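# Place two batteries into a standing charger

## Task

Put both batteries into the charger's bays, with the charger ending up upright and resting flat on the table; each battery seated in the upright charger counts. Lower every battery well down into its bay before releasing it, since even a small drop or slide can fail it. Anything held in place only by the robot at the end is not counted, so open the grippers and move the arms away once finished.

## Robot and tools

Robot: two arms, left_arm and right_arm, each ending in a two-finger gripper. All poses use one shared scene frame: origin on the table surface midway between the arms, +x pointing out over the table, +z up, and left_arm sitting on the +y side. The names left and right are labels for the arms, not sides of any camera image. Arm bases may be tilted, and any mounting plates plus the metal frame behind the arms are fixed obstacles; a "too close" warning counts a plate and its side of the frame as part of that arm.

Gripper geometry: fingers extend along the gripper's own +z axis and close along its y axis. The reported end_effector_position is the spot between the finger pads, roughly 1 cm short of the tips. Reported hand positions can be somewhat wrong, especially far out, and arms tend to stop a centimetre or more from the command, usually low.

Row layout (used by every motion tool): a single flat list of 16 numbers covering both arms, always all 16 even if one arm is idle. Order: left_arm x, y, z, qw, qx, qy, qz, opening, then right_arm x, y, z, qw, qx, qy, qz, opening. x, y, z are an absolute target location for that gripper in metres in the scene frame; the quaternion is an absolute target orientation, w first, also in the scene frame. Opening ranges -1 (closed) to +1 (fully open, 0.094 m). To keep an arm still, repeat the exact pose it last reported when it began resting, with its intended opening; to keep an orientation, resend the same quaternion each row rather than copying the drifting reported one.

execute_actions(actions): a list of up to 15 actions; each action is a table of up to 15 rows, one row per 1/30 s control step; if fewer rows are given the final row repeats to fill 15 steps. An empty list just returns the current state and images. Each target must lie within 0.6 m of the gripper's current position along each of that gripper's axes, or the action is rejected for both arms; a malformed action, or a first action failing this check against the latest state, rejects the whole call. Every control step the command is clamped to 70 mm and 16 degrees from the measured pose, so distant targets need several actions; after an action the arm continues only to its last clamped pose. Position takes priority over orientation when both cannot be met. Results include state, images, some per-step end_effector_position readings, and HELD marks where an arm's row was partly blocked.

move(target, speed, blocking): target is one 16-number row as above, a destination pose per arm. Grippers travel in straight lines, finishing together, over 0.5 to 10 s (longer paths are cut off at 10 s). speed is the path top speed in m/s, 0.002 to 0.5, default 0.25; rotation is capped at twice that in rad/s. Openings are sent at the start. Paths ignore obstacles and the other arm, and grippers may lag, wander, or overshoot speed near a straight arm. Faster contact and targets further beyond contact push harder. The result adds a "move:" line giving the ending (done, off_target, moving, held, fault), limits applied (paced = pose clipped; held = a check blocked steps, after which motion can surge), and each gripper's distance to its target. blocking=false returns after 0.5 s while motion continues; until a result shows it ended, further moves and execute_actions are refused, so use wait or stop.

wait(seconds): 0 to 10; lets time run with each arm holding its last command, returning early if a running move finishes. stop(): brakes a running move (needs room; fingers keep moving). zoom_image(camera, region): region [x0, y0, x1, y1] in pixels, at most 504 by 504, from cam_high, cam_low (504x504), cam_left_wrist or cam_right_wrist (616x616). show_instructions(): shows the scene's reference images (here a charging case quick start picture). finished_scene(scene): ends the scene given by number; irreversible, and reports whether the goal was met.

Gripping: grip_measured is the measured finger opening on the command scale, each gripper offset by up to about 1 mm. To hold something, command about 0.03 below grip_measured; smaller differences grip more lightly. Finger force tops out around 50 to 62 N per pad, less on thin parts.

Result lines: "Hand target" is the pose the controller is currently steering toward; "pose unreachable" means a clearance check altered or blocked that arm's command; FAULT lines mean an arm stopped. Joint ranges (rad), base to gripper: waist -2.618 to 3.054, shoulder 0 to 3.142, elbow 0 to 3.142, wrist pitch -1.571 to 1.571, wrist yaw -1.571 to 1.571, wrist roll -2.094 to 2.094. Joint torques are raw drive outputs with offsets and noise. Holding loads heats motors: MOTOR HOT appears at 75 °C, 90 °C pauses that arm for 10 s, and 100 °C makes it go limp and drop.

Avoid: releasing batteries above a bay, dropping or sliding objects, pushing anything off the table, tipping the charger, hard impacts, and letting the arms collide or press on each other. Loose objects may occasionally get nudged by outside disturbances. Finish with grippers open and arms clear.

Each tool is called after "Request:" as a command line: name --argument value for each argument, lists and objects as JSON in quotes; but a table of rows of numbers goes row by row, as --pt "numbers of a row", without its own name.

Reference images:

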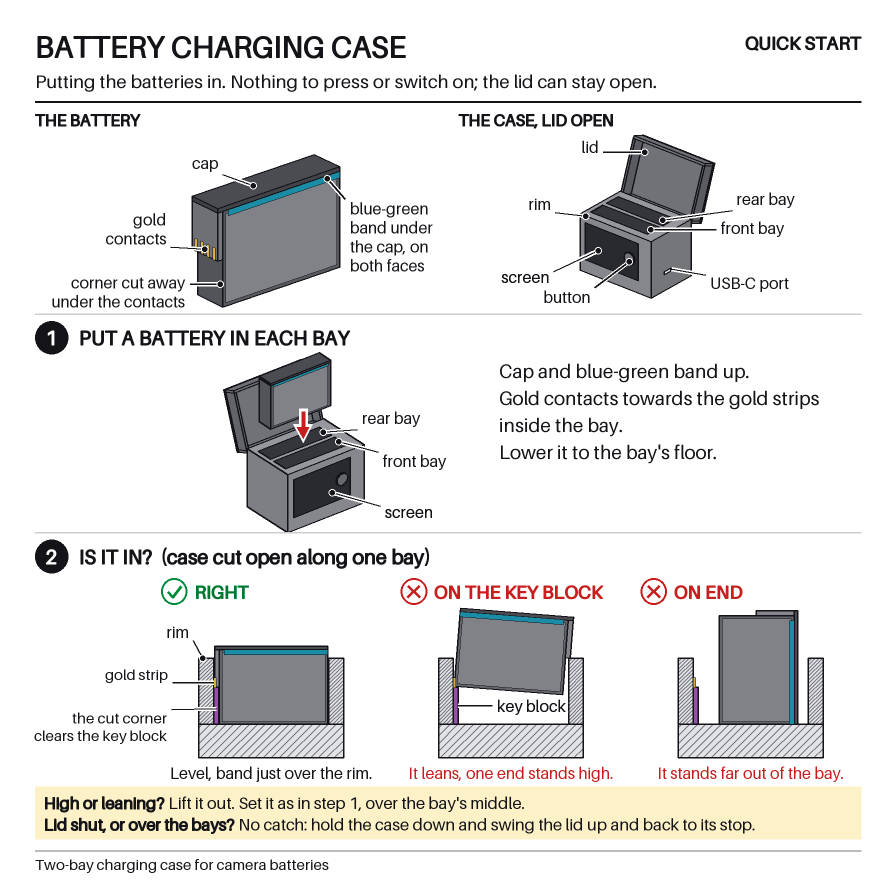

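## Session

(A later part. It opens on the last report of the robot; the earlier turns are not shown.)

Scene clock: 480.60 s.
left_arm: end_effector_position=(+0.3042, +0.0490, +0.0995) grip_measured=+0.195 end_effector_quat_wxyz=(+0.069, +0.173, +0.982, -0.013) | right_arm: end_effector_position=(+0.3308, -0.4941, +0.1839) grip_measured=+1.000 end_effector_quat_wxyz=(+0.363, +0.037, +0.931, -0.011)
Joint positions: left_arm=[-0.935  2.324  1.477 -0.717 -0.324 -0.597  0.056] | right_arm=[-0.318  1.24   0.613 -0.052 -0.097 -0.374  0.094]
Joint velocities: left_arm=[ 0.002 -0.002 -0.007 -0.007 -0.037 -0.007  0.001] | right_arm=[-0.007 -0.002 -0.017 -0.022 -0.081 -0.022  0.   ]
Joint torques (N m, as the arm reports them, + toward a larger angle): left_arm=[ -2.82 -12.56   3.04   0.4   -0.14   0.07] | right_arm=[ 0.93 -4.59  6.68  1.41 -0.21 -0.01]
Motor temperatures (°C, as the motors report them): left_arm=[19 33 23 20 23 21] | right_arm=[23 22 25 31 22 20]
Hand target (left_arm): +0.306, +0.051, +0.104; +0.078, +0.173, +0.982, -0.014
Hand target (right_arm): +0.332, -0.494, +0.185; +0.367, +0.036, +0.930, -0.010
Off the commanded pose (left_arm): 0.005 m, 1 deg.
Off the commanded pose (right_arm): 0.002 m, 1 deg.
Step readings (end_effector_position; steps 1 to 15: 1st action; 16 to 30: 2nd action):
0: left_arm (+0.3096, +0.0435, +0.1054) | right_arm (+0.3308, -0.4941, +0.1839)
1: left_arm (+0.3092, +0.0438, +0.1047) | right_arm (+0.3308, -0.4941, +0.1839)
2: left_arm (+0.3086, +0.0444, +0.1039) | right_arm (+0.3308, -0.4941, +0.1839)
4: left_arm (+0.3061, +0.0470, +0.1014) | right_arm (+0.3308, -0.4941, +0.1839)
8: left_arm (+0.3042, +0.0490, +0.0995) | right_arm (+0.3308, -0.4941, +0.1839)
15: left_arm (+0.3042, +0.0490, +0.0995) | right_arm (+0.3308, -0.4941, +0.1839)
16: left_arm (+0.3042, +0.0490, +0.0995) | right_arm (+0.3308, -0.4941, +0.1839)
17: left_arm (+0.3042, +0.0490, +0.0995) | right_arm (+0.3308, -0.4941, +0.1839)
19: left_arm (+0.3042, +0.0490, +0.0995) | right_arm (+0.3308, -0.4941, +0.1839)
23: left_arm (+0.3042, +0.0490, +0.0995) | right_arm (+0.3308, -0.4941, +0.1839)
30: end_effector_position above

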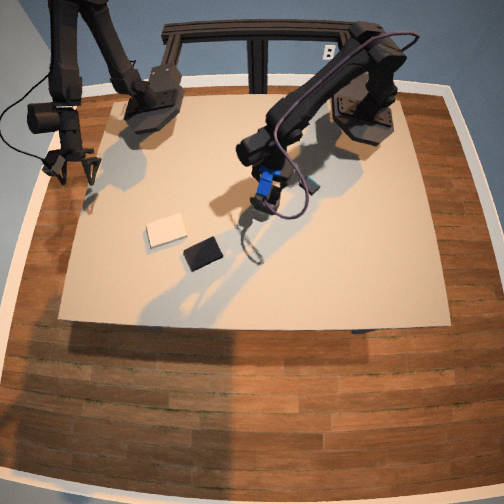

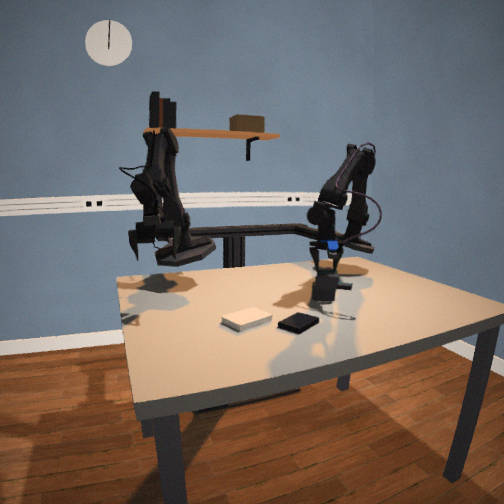

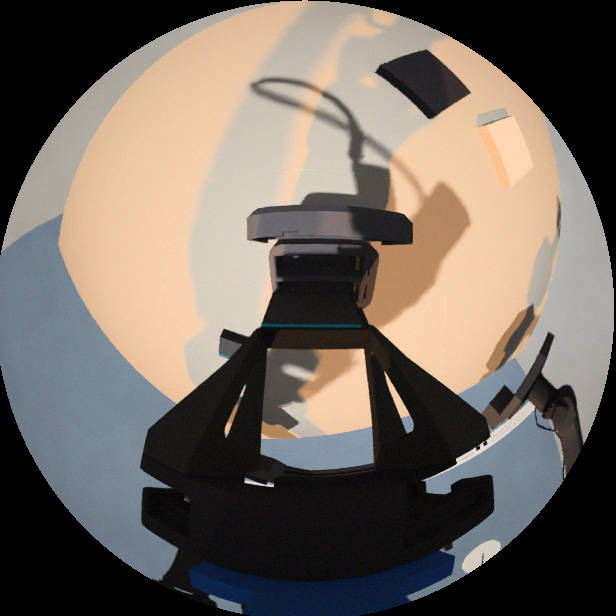

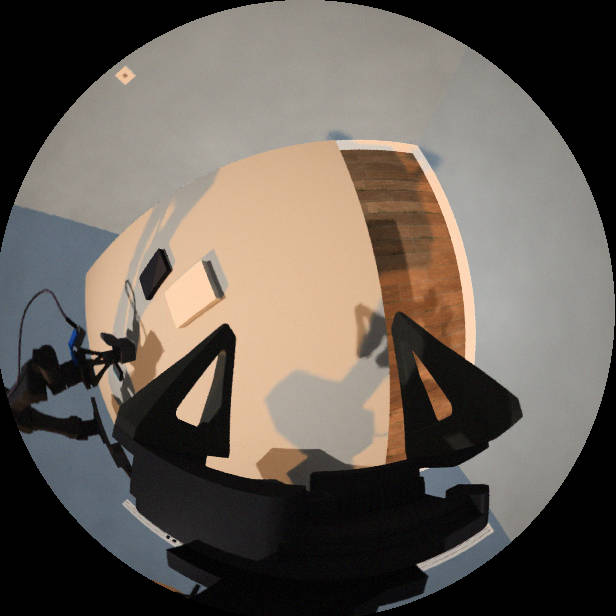

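Request:
move --target '[0.298,0.046,0.15,0.078,0.173,0.982,-0.014,0.14,0.3322,-0.4937,0.1851,0.367,0.036,0.930,-0.010,1]' --speed 0.08

Request:
move --target '[0.3095,0.047,0.100,0.078,0.173,0.982,-0.014,0.14,0.3322,-0.4937,0.1851,0.367,0.036,0.930,-0.010,1]' --speed 0.04

Request:
zoom_image --camera "cam_left_wrist" --region '[230,200,400,360]'

Scene clock: 494.33 s.
left_arm: end_effector_position=(+0.2921, +0.0554, +0.1308) grip_measured=+0.195 end_effector_quat_wxyz=(+0.057, +0.175, +0.983, -0.001) | right_arm: end_effector_position=(+0.3308, -0.4941, +0.1838) grip_measured=+1.000 end_effector_quat_wxyz=(+0.363, +0.037, +0.931, -0.012)
Joint positions: left_arm=[-0.97   2.266  1.511 -0.856 -0.324 -0.639  0.056] | right_arm=[-0.318  1.24   0.613 -0.052 -0.097 -0.374  0.094]
Joint velocities: left_arm=[ 0.002  0.007 -0.002 -0.007 -0.051 -0.037  0.   ] | right_arm=[ 0.002 -0.002  0.007 -0.007  0.022  0.037  0.   ]
Joint torques (N m, as the arm reports them, + toward a larger angle): left_arm=[ -4.12 -12.67   6.03   0.18  -0.15  -0.06] | right_arm=[ 0.89 -4.61  6.85  1.4  -0.21 -0.03]
Motor temperatures (°C, as the motors report them): left_arm=[19 34 23 20 23 21] | right_arm=[23 22 25 31 22 20]
Hand target (left_arm): +0.298, +0.046, +0.150; +0.078, +0.173, +0.982, -0.015
Hand target (right_arm): +0.332, -0.494, +0.185; +0.367, +0.036, +0.930, -0.010
Off the commanded pose (left_arm): 0.022 m, 3 deg.
Off the commanded pose (right_arm): 0.002 m, 1 deg.
move: off_target (left_arm)

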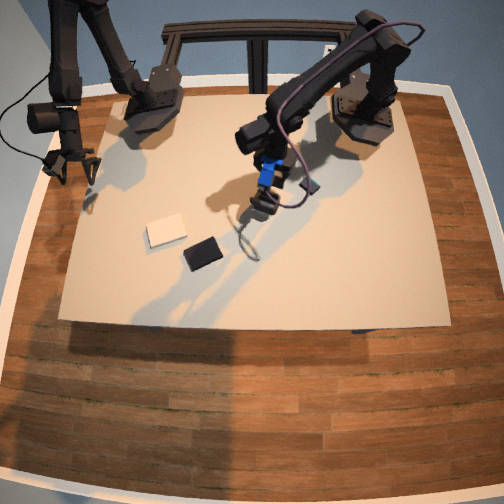

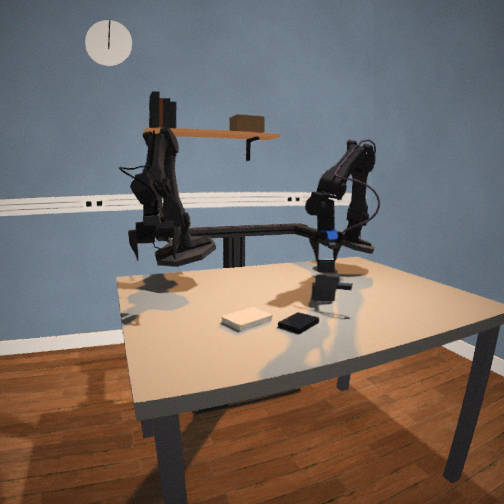

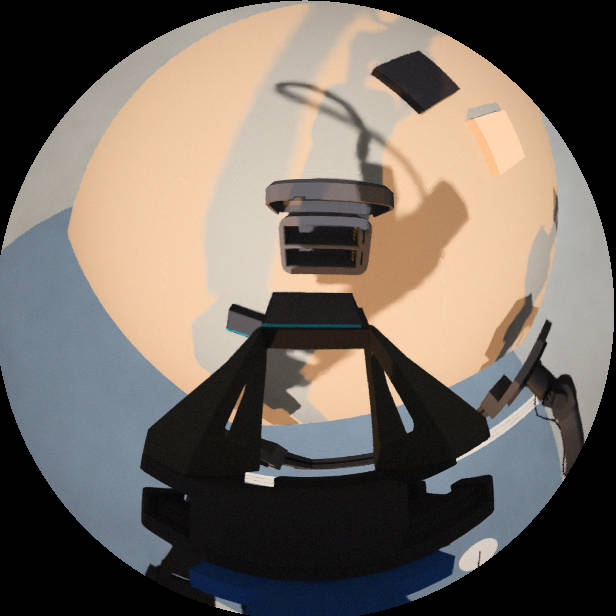

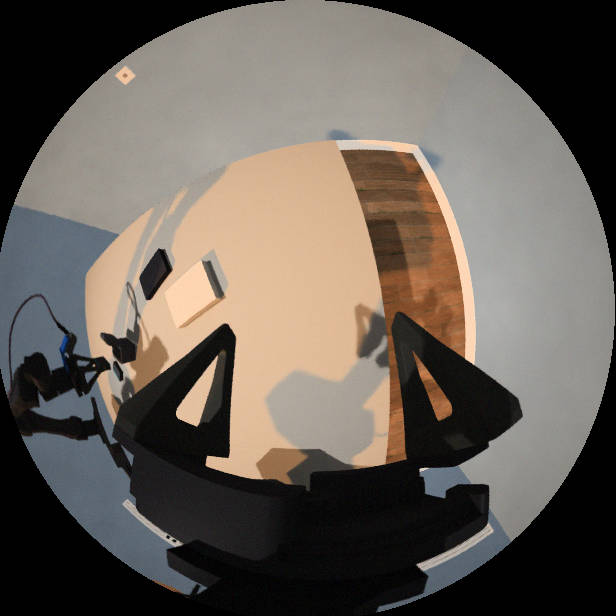

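Scene clock: 495.67 s.
left_arm: end_effector_position=(+0.3067, +0.0465, +0.1002) grip_measured=+0.195 end_effector_quat_wxyz=(+0.070, +0.172, +0.982, -0.015) | right_arm: end_effector_position=(+0.3307, -0.4941, +0.1838) grip_measured=+1.000 end_effector_quat_wxyz=(+0.363, +0.037, +0.931, -0.011)
Joint positions: left_arm=[-0.934  2.331  1.492 -0.72  -0.324 -0.596  0.056] | right_arm=[-0.318  1.24   0.613 -0.052 -0.097 -0.374  0.094]
Joint velocities: left_arm=[-0.002 -0.017 -0.012 -0.066  0.037  0.007 -0.002] | right_arm=[-0.012  0.007 -0.002 -0.007  0.022  0.007  0.   ]
Joint torques (N m, as the arm reports them, + toward a larger angle): left_arm=[ -2.65 -11.21   3.66   0.5   -0.15   0.11] | right_arm=[ 0.95 -4.6   6.79  1.42 -0.2   0.  ]
Motor temperatures (°C, as the motors report them): left_arm=[19 34 23 20 23 21] | right_arm=[23 22 25 31 22 20]
Hand target (left_arm): +0.309, +0.047, +0.100; +0.078, +0.173, +0.982, -0.014
Hand target (right_arm): +0.332, -0.494, +0.185; +0.367, +0.036, +0.930, -0.010
Off the commanded pose (left_arm): 0.003 m, 1 deg.
Off the commanded pose (right_arm): 0.002 m, 1 deg.
move: done

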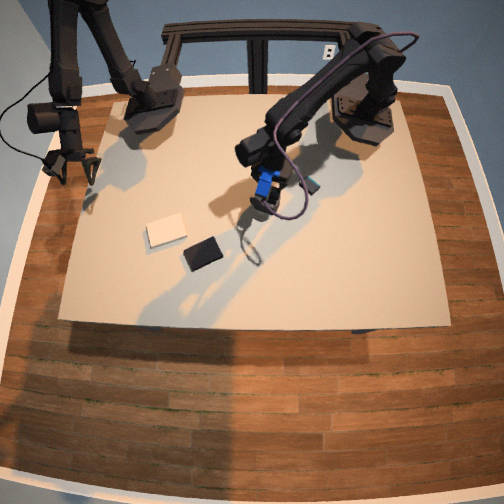

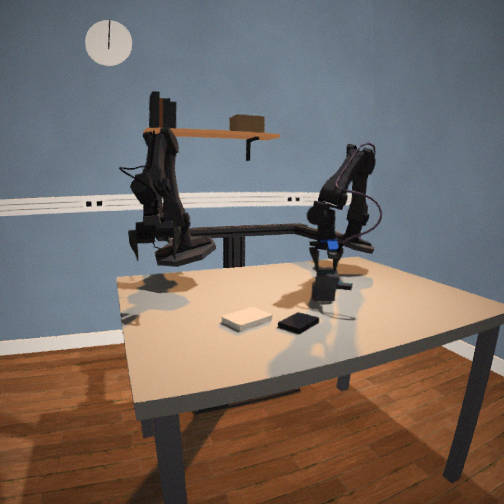

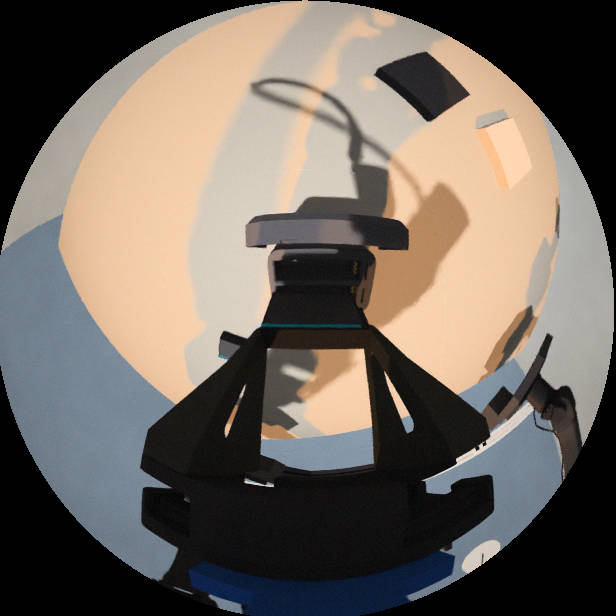

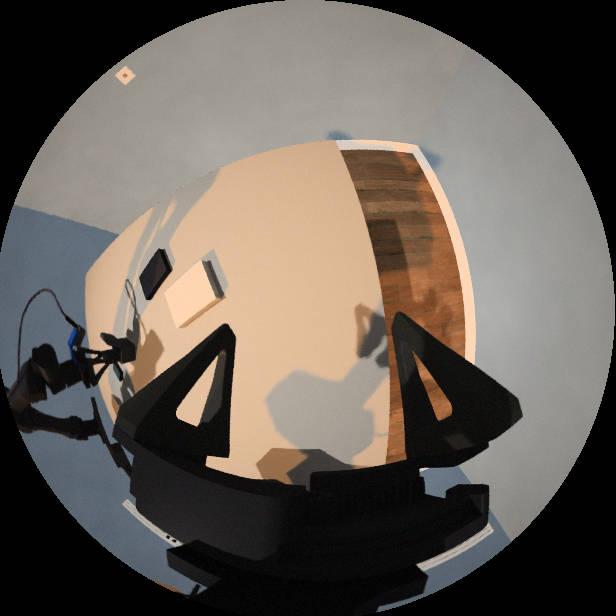

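Region (230, 200, 400, 360) of cam_left_wrist's 616x616 image, scaled by 2.965, with more detail than that image has; it fills the top 474 rows of this view, and the rest is white.

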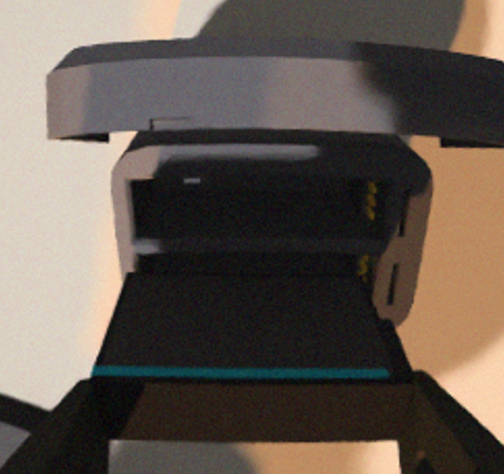

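Request:
move --target '[0.313,0.039,0.16,0.078,0.173,0.982,-0.014,0.14,0.3322,-0.4937,0.1851,0.367,0.036,0.930,-0.010,1]' --speed 0.08

Scene clock: 513.40 s.
left_arm: end_effector_position=(+0.3075, +0.0483, +0.1396) grip_measured=+0.195 end_effector_quat_wxyz=(+0.057, +0.175, +0.983, -0.001) | right_arm: end_effector_position=(+0.3307, -0.4941, +0.1838) grip_measured=+1.000 end_effector_quat_wxyz=(+0.363, +0.037, +0.931, -0.011)
Joint positions: left_arm=[-0.953  2.303  1.617 -0.92  -0.324 -0.623  0.056] | right_arm=[-0.318  1.24   0.613 -0.052 -0.097 -0.374  0.094]
Joint velocities: left_arm=[-0.007 -0.022 -0.017  0.007 -0.037  0.022 -0.   ] | right_arm=[ 0.007 -0.012 -0.007 -0.022 -0.022 -0.037  0.   ]
Joint torques (N m, as the arm reports them, + toward a larger angle): left_arm=[ -4.14 -13.21   6.25   0.22  -0.14  -0.08] | right_arm=[ 0.86 -4.61  6.82  1.43 -0.21 -0.04]
Motor temperatures (°C, as the motors report them): left_arm=[19 34 23 20 23 21] | right_arm=[23 22 25 31 22 20]
Hand target (left_arm): +0.313, +0.039, +0.160; +0.078, +0.173, +0.982, -0.015
Hand target (right_arm): +0.332, -0.494, +0.185; +0.367, +0.036, +0.930, -0.010
Off the commanded pose (left_arm): 0.023 m, 3 deg.
Off the commanded pose (right_arm): 0.002 m, 1 deg.
move: off_target (left_arm)

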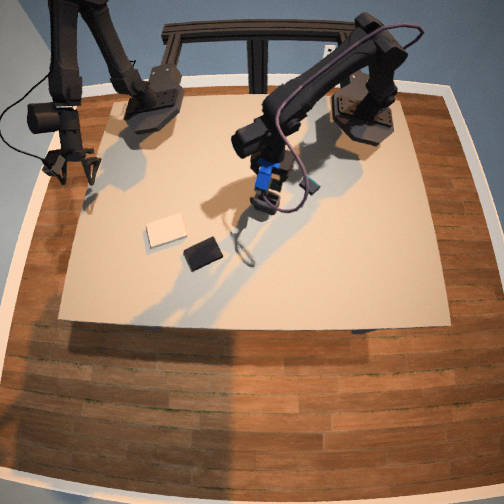

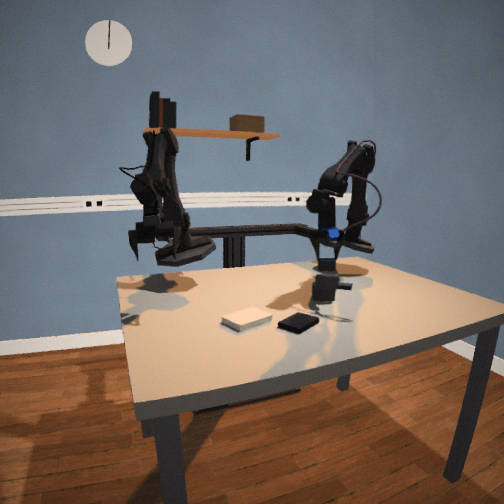

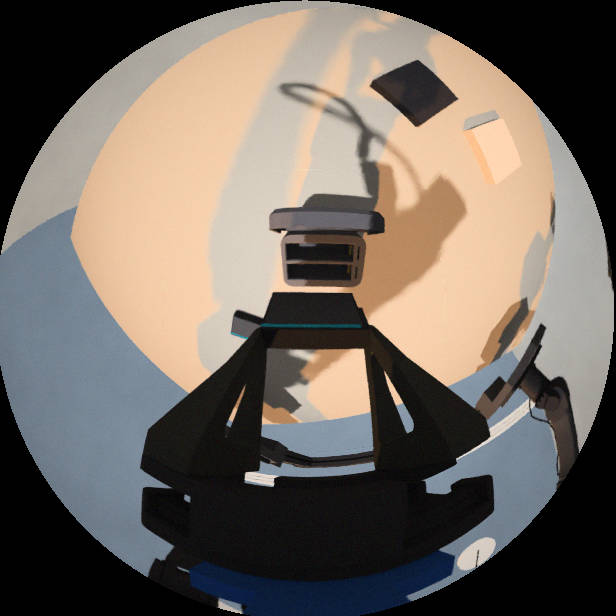

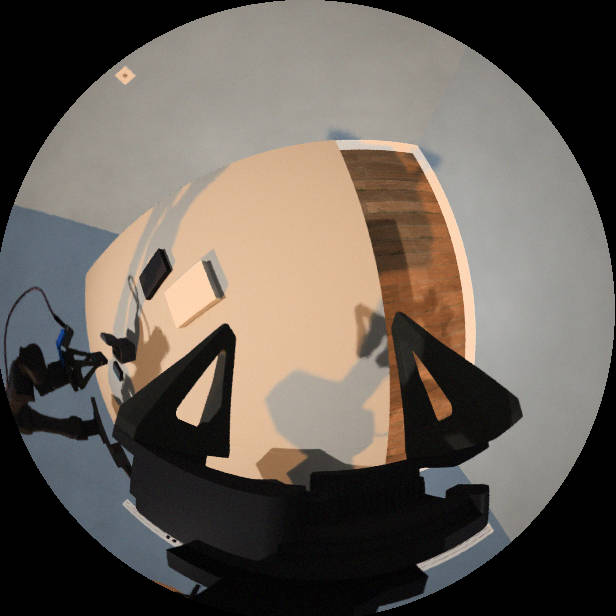

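Request:
move --target '[0.308,0.046,0.103,0.078,0.173,0.982,-0.014,0.14,0.3322,-0.4937,0.1851,0.367,0.036,0.930,-0.010,1]' --speed 0.04

Request:
zoom_image --camera "cam_left_wrist" --region '[230,200,400,360]'

Scene clock: 518.07 s.
left_arm: end_effector_position=(+0.3050, +0.0451, +0.1038) grip_measured=+0.195 end_effector_quat_wxyz=(+0.071, +0.173, +0.982, -0.015) | right_arm: end_effector_position=(+0.3307, -0.4941, +0.1838) grip_measured=+1.000 end_effector_quat_wxyz=(+0.363, +0.037, +0.931, -0.011)
Joint positions: left_arm=[-0.941  2.326  1.497 -0.731 -0.324 -0.602  0.056] | right_arm=[-0.318  1.24   0.613 -0.052 -0.097 -0.374  0.094]
Joint velocities: left_arm=[-0.007 -0.007  0.002 -0.022 -0.007  0.022 -0.   ] | right_arm=[ 0.012 -0.012 -0.012 -0.051 -0.066  0.007  0.   ]
Joint torques (N m, as the arm reports them, + toward a larger angle): left_arm=[ -2.37 -11.11   3.65   0.45  -0.13   0.07] | right_arm=[ 0.83 -4.73  6.78  1.41 -0.18  0.  ]
Motor temperatures (°C, as the motors report them): left_arm=[19 34 23 20 23 21] | right_arm=[23 22 25 31 22 20]
Hand target (left_arm): +0.308, +0.046, +0.103; +0.077, +0.173, +0.982, -0.014
Hand target (right_arm): +0.332, -0.494, +0.185; +0.367, +0.036, +0.930, -0.010
Off the commanded pose (left_arm): 0.003 m, 1 deg.
Off the commanded pose (right_arm): 0.002 m, 1 deg.
move: done

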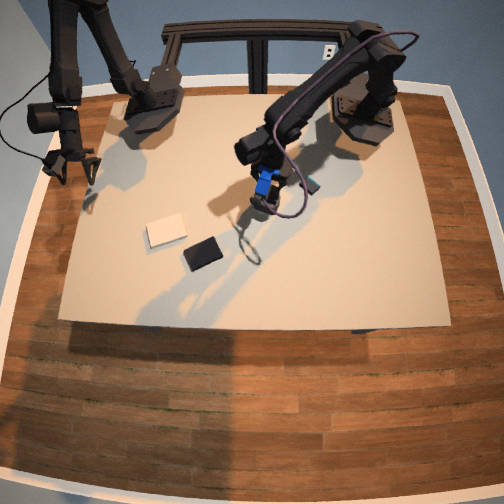

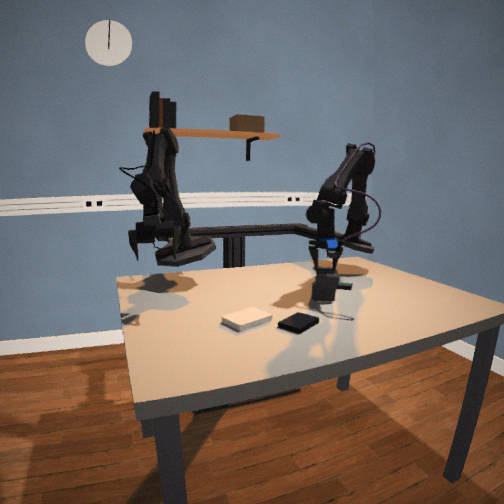

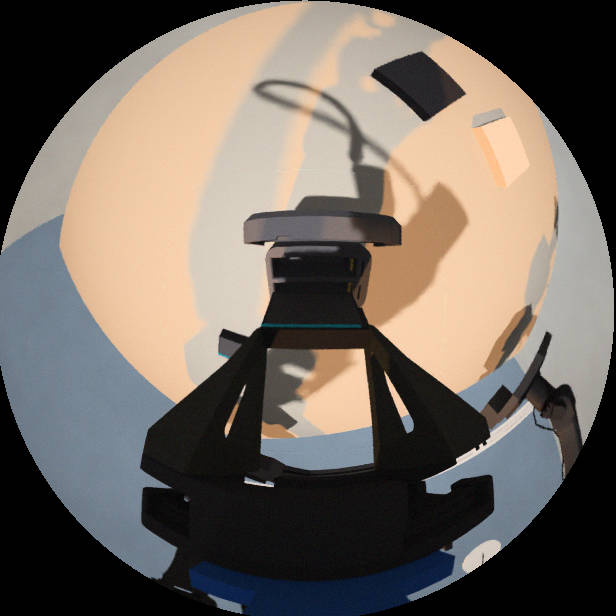

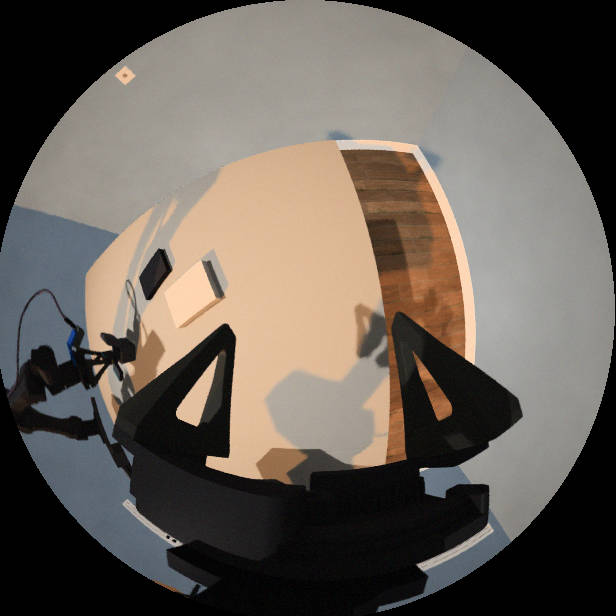

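Region (230, 200, 400, 360) of cam_left_wrist's 616x616 image, scaled by 2.965, with more detail than that image has; it fills the top 474 rows of this view, and the rest is white.

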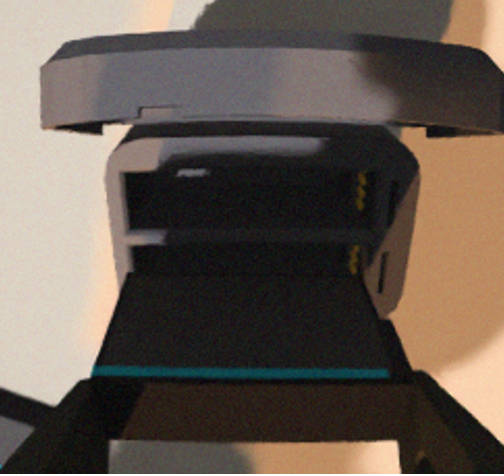

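Request:
move --target '[0.313,0.039,0.16,0.078,0.173,0.982,-0.014,0.14,0.3322,-0.4937,0.1851,0.367,0.036,0.930,-0.010,1]' --speed 0.08

Request:
move --target '[0.3098,0.0458,0.085,0.078,0.173,0.982,-0.014,0.14,0.3322,-0.4937,0.1851,0.367,0.036,0.930,-0.010,1]' --speed 0.04

Request:
zoom_image --camera "cam_left_wrist" --region '[230,200,400,360]'

Scene clock: 524.20 s.
left_arm: end_effector_position=(+0.3077, +0.0483, +0.1397) grip_measured=+0.195 end_effector_quat_wxyz=(+0.057, +0.174, +0.983, -0.001) | right_arm: end_effector_position=(+0.3307, -0.4941, +0.1838) grip_measured=+1.000 end_effector_quat_wxyz=(+0.363, +0.037, +0.931, -0.011)
Joint positions: left_arm=[-0.953  2.302  1.617 -0.92  -0.324 -0.623  0.056] | right_arm=[-0.318  1.24   0.613 -0.052 -0.097 -0.374  0.094]
Joint velocities: left_arm=[-0.002 -0.012 -0.017 -0.007 -0.022 -0.022  0.001] | right_arm=[-0.007 -0.007 -0.007  0.007 -0.022 -0.022  0.   ]
Joint torques (N m, as the arm reports them, + toward a larger angle): left_arm=[ -4.16 -13.21   6.27   0.21  -0.14  -0.04] | right_arm=[ 0.78 -4.63  6.86  1.45 -0.2  -0.02]
Motor temperatures (°C, as the motors report them): left_arm=[19 34 23 20 23 21] | right_arm=[23 22 25 31 22 20]
Hand target (left_arm): +0.313, +0.039, +0.160; +0.078, +0.173, +0.982, -0.015
Hand target (right_arm): +0.332, -0.494, +0.185; +0.367, +0.036, +0.930, -0.010
Off the commanded pose (left_arm): 0.023 m, 3 deg.
Off the commanded pose (right_arm): 0.002 m, 1 deg.
move: off_target (left_arm)

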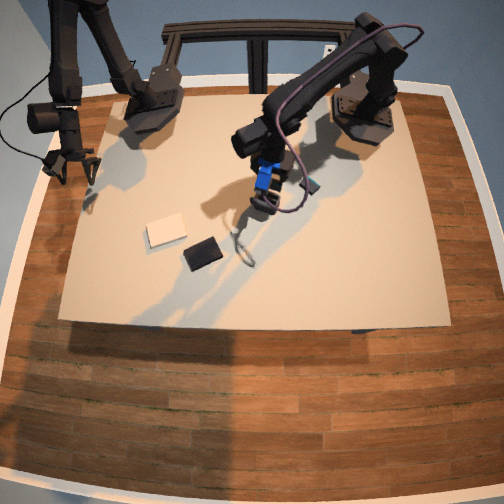

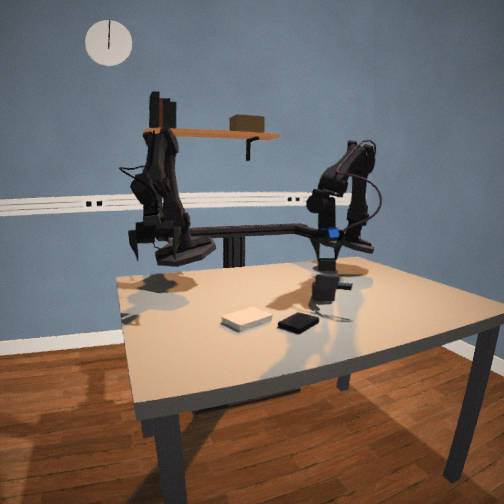

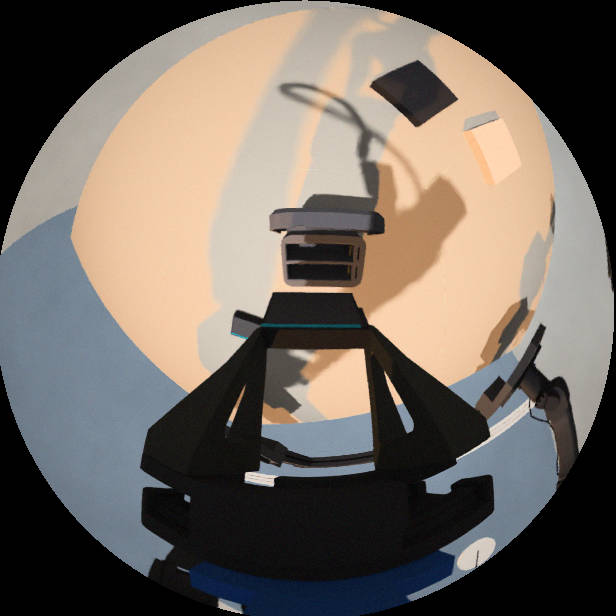

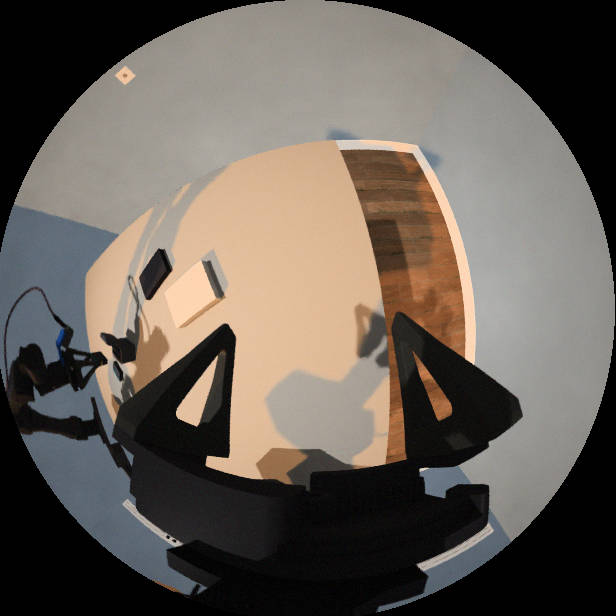

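Scene clock: 525.80 s.
left_arm: end_effector_position=(+0.3076, +0.0457, +0.0952) grip_measured=+0.195 end_effector_quat_wxyz=(+0.071, +0.174, +0.982, -0.012) | right_arm: end_effector_position=(+0.3307, -0.4941, +0.1838) grip_measured=+1.000 end_effector_quat_wxyz=(+0.363, +0.037, +0.931, -0.012)
Joint positions: left_arm=[-0.932  2.346  1.496 -0.711 -0.329 -0.592  0.056] | right_arm=[-0.318  1.24   0.613 -0.052 -0.097 -0.374  0.094]
Joint velocities: left_arm=[-0.012 -0.007 -0.007  0.007 -0.066  0.066 -0.   ] | right_arm=[ 0.002 -0.002 -0.012  0.022 -0.022  0.007  0.   ]
Joint torques (N m, as the arm reports them, + toward a larger angle): left_arm=[-2.19 -9.89  2.45  0.73 -0.09  0.12] | right_arm=[ 0.94 -4.64  6.88  1.44 -0.19 -0.01]
Motor temperatures (°C, as the motors report them): left_arm=[19 34 23 20 23 21] | right_arm=[23 22 25 31 22 20]
Hand target (left_arm): +0.310, +0.046, +0.085; +0.077, +0.173, +0.982, -0.014
Hand target (right_arm): +0.332, -0.494, +0.185; +0.367, +0.036, +0.930, -0.010
Off the commanded pose (left_arm): 0.010 m, 1 deg.
Off the commanded pose (right_arm): 0.002 m, 1 deg.
move: done

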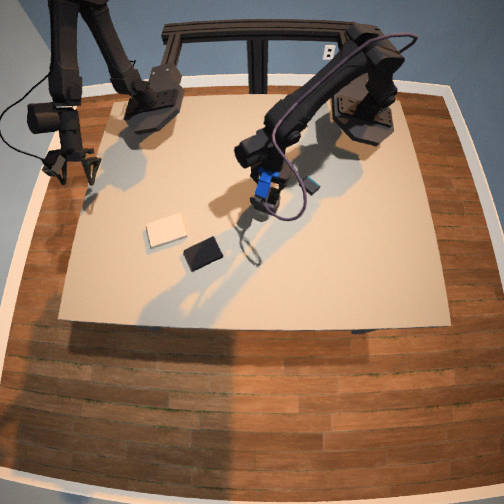

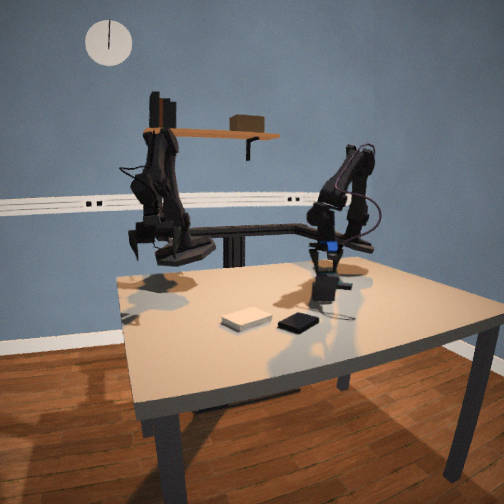

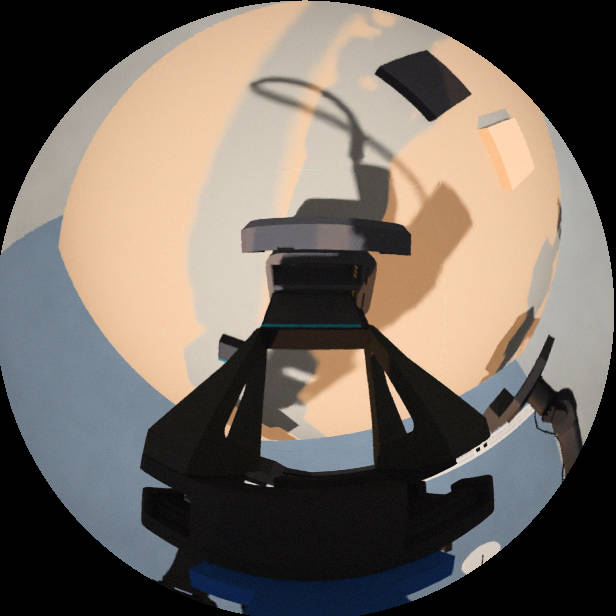

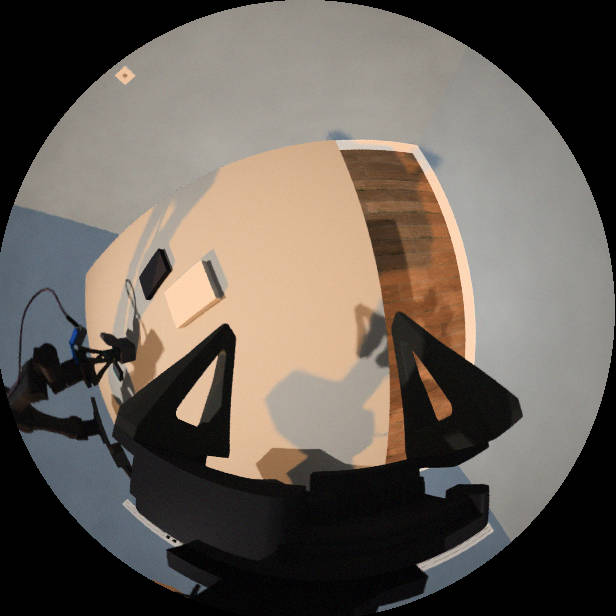

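Region (230, 200, 400, 360) of cam_left_wrist's 616x616 image, scaled by 2.965, with more detail than that image has; it fills the top 474 rows of this view, and the rest is white.

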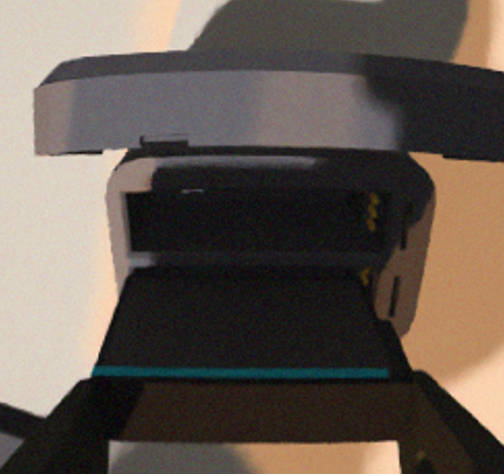

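Request:
execute_actions --actions '[[[0.3095,0.044,0.088,0.078,0.173,0.982,-0.014,0.14,0.3322,-0.4937,0.1851,0.367,0.036,0.930,-0.010,1]],[[0.309,0.042,0.088,0.078,0.173,0.982,-0.014,0.14,0.3322,-0.4937,0.1851,0.367,0.036,0.930,-0.010,1]]]'

Request:
zoom_image --camera "cam_left_wrist" --region '[230,200,400,360]'

Scene clock: 535.00 s.
left_arm: end_effector_position=(+0.3076, +0.0457, +0.0952) grip_measured=+0.195 end_effector_quat_wxyz=(+0.071, +0.174, +0.982, -0.012) | right_arm: end_effector_position=(+0.3307, -0.4941, +0.1838) grip_measured=+1.000 end_effector_quat_wxyz=(+0.363, +0.037, +0.931, -0.012)
Joint positions: left_arm=[-0.932  2.346  1.496 -0.711 -0.329 -0.592  0.056] | right_arm=[-0.318  1.24   0.613 -0.052 -0.097 -0.374  0.094]
Joint velocities: left_arm=[-0.002  0.002 -0.007 -0.139 -0.022  0.051 -0.   ] | right_arm=[-0.022  0.002 -0.007  0.051 -0.081  0.022  0.   ]
Joint torques (N m, as the arm reports them, + toward a larger angle): left_arm=[-2.79 -9.41  3.65  0.62 -0.13  0.02] | right_arm=[ 0.82 -4.58  6.77  1.41 -0.2   0.03]
Motor temperatures (°C, as the motors report them): left_arm=[19 34 23 21 23 21] | right_arm=[23 22 25 31 22 20]
Hand target (left_arm): +0.309, +0.042, +0.088; +0.078, +0.173, +0.982, -0.014
Hand target (right_arm): +0.332, -0.494, +0.185; +0.367, +0.036, +0.930, -0.010
Off the commanded pose (left_arm): 0.008 m, 1 deg.
Off the commanded pose (right_arm): 0.002 m, 1 deg.
Step readings (end_effector_position; steps 1 to 15: 1st action; 16 to 30: 2nd action):
0: left_arm (+0.3076, +0.0457, +0.0952) | right_arm (+0.3307, -0.4941, +0.1838)
1: left_arm (+0.3076, +0.0457, +0.0952) | right_arm (+0.3307, -0.4941, +0.1838)
2: left_arm (+0.3076, +0.0457, +0.0952) | right_arm (+0.3307, -0.4941, +0.1838)
4: left_arm (+0.3076, +0.0457, +0.0952) | right_arm (+0.3307, -0.4941, +0.1838)
8: left_arm (+0.3076, +0.0457, +0.0952) | right_arm (+0.3307, -0.4941, +0.1838)
15: left_arm (+0.3076, +0.0457, +0.0952) | right_arm (+0.3307, -0.4941, +0.1838)
16: left_arm (+0.3076, +0.0457, +0.0952) | right_arm (+0.3307, -0.4941, +0.1838)
17: left_arm (+0.3076, +0.0457, +0.0952) | right_arm (+0.3307, -0.4941, +0.1838)
19: left_arm (+0.3076, +0.0457, +0.0952) | right_arm (+0.3307, -0.4941, +0.1838)
23: left_arm (+0.3076, +0.0457, +0.0952) | right_arm (+0.3307, -0.4941, +0.1838)
30: end_effector_position above

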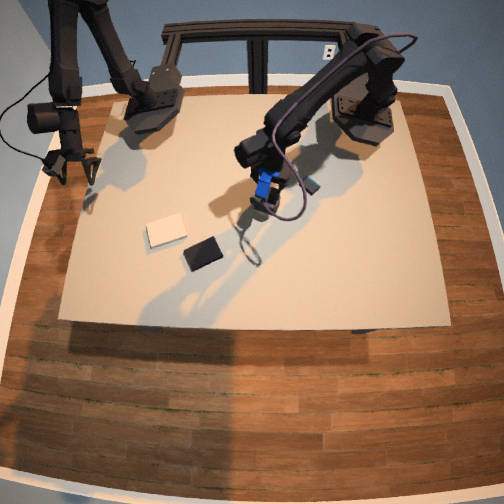

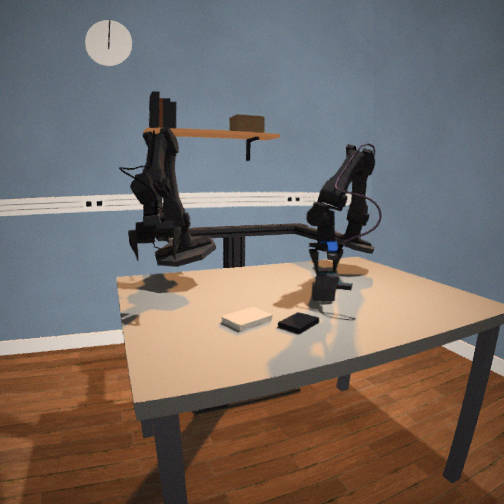

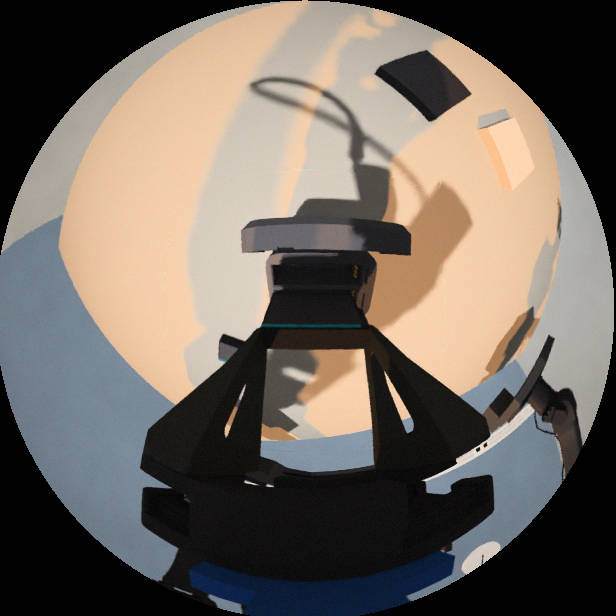

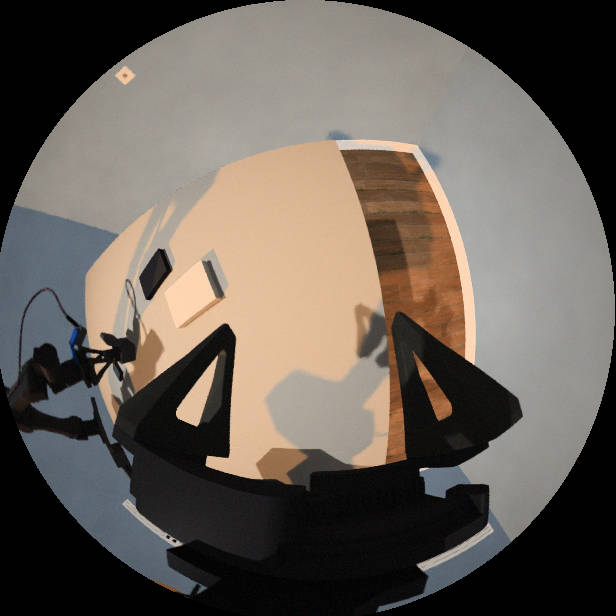

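Region (230, 200, 400, 360) of cam_left_wrist's 616x616 image, scaled by 2.965, with more detail than that image has; it fills the top 474 rows of this view, and the rest is white.

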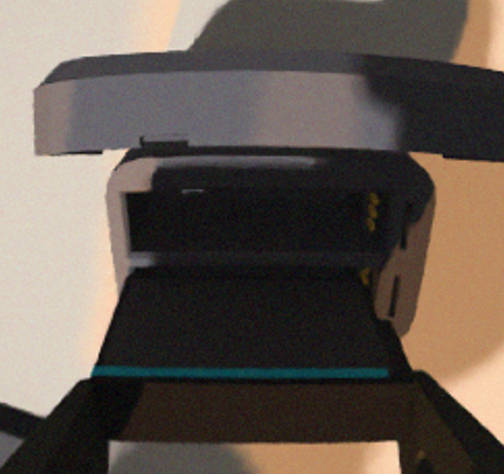

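Request:
zoom_image --camera "cam_left_wrist" --region '[260,270,310,310]'

Request:
zoom_image --camera "cam_left_wrist" --region '[335,270,385,320]'

Region (260, 270, 310, 310) of cam_left_wrist's 616x616 image, scaled by 10.080, with more detail than that image has; it fills the top 403 rows of this view, and the rest is white.

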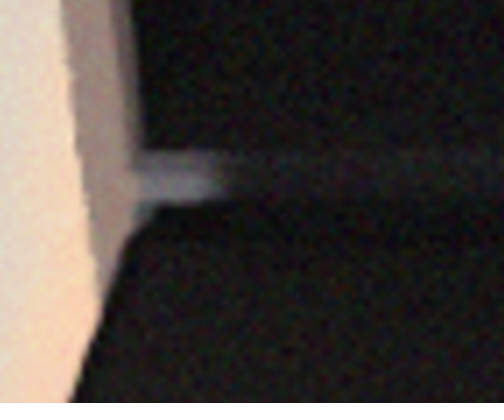

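Region (335, 270, 385, 320) of cam_left_wrist's 616x616 image, scaled by 10.080, with more detail than that image has.

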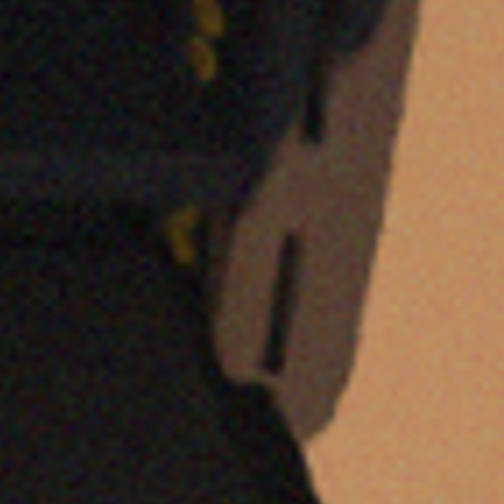

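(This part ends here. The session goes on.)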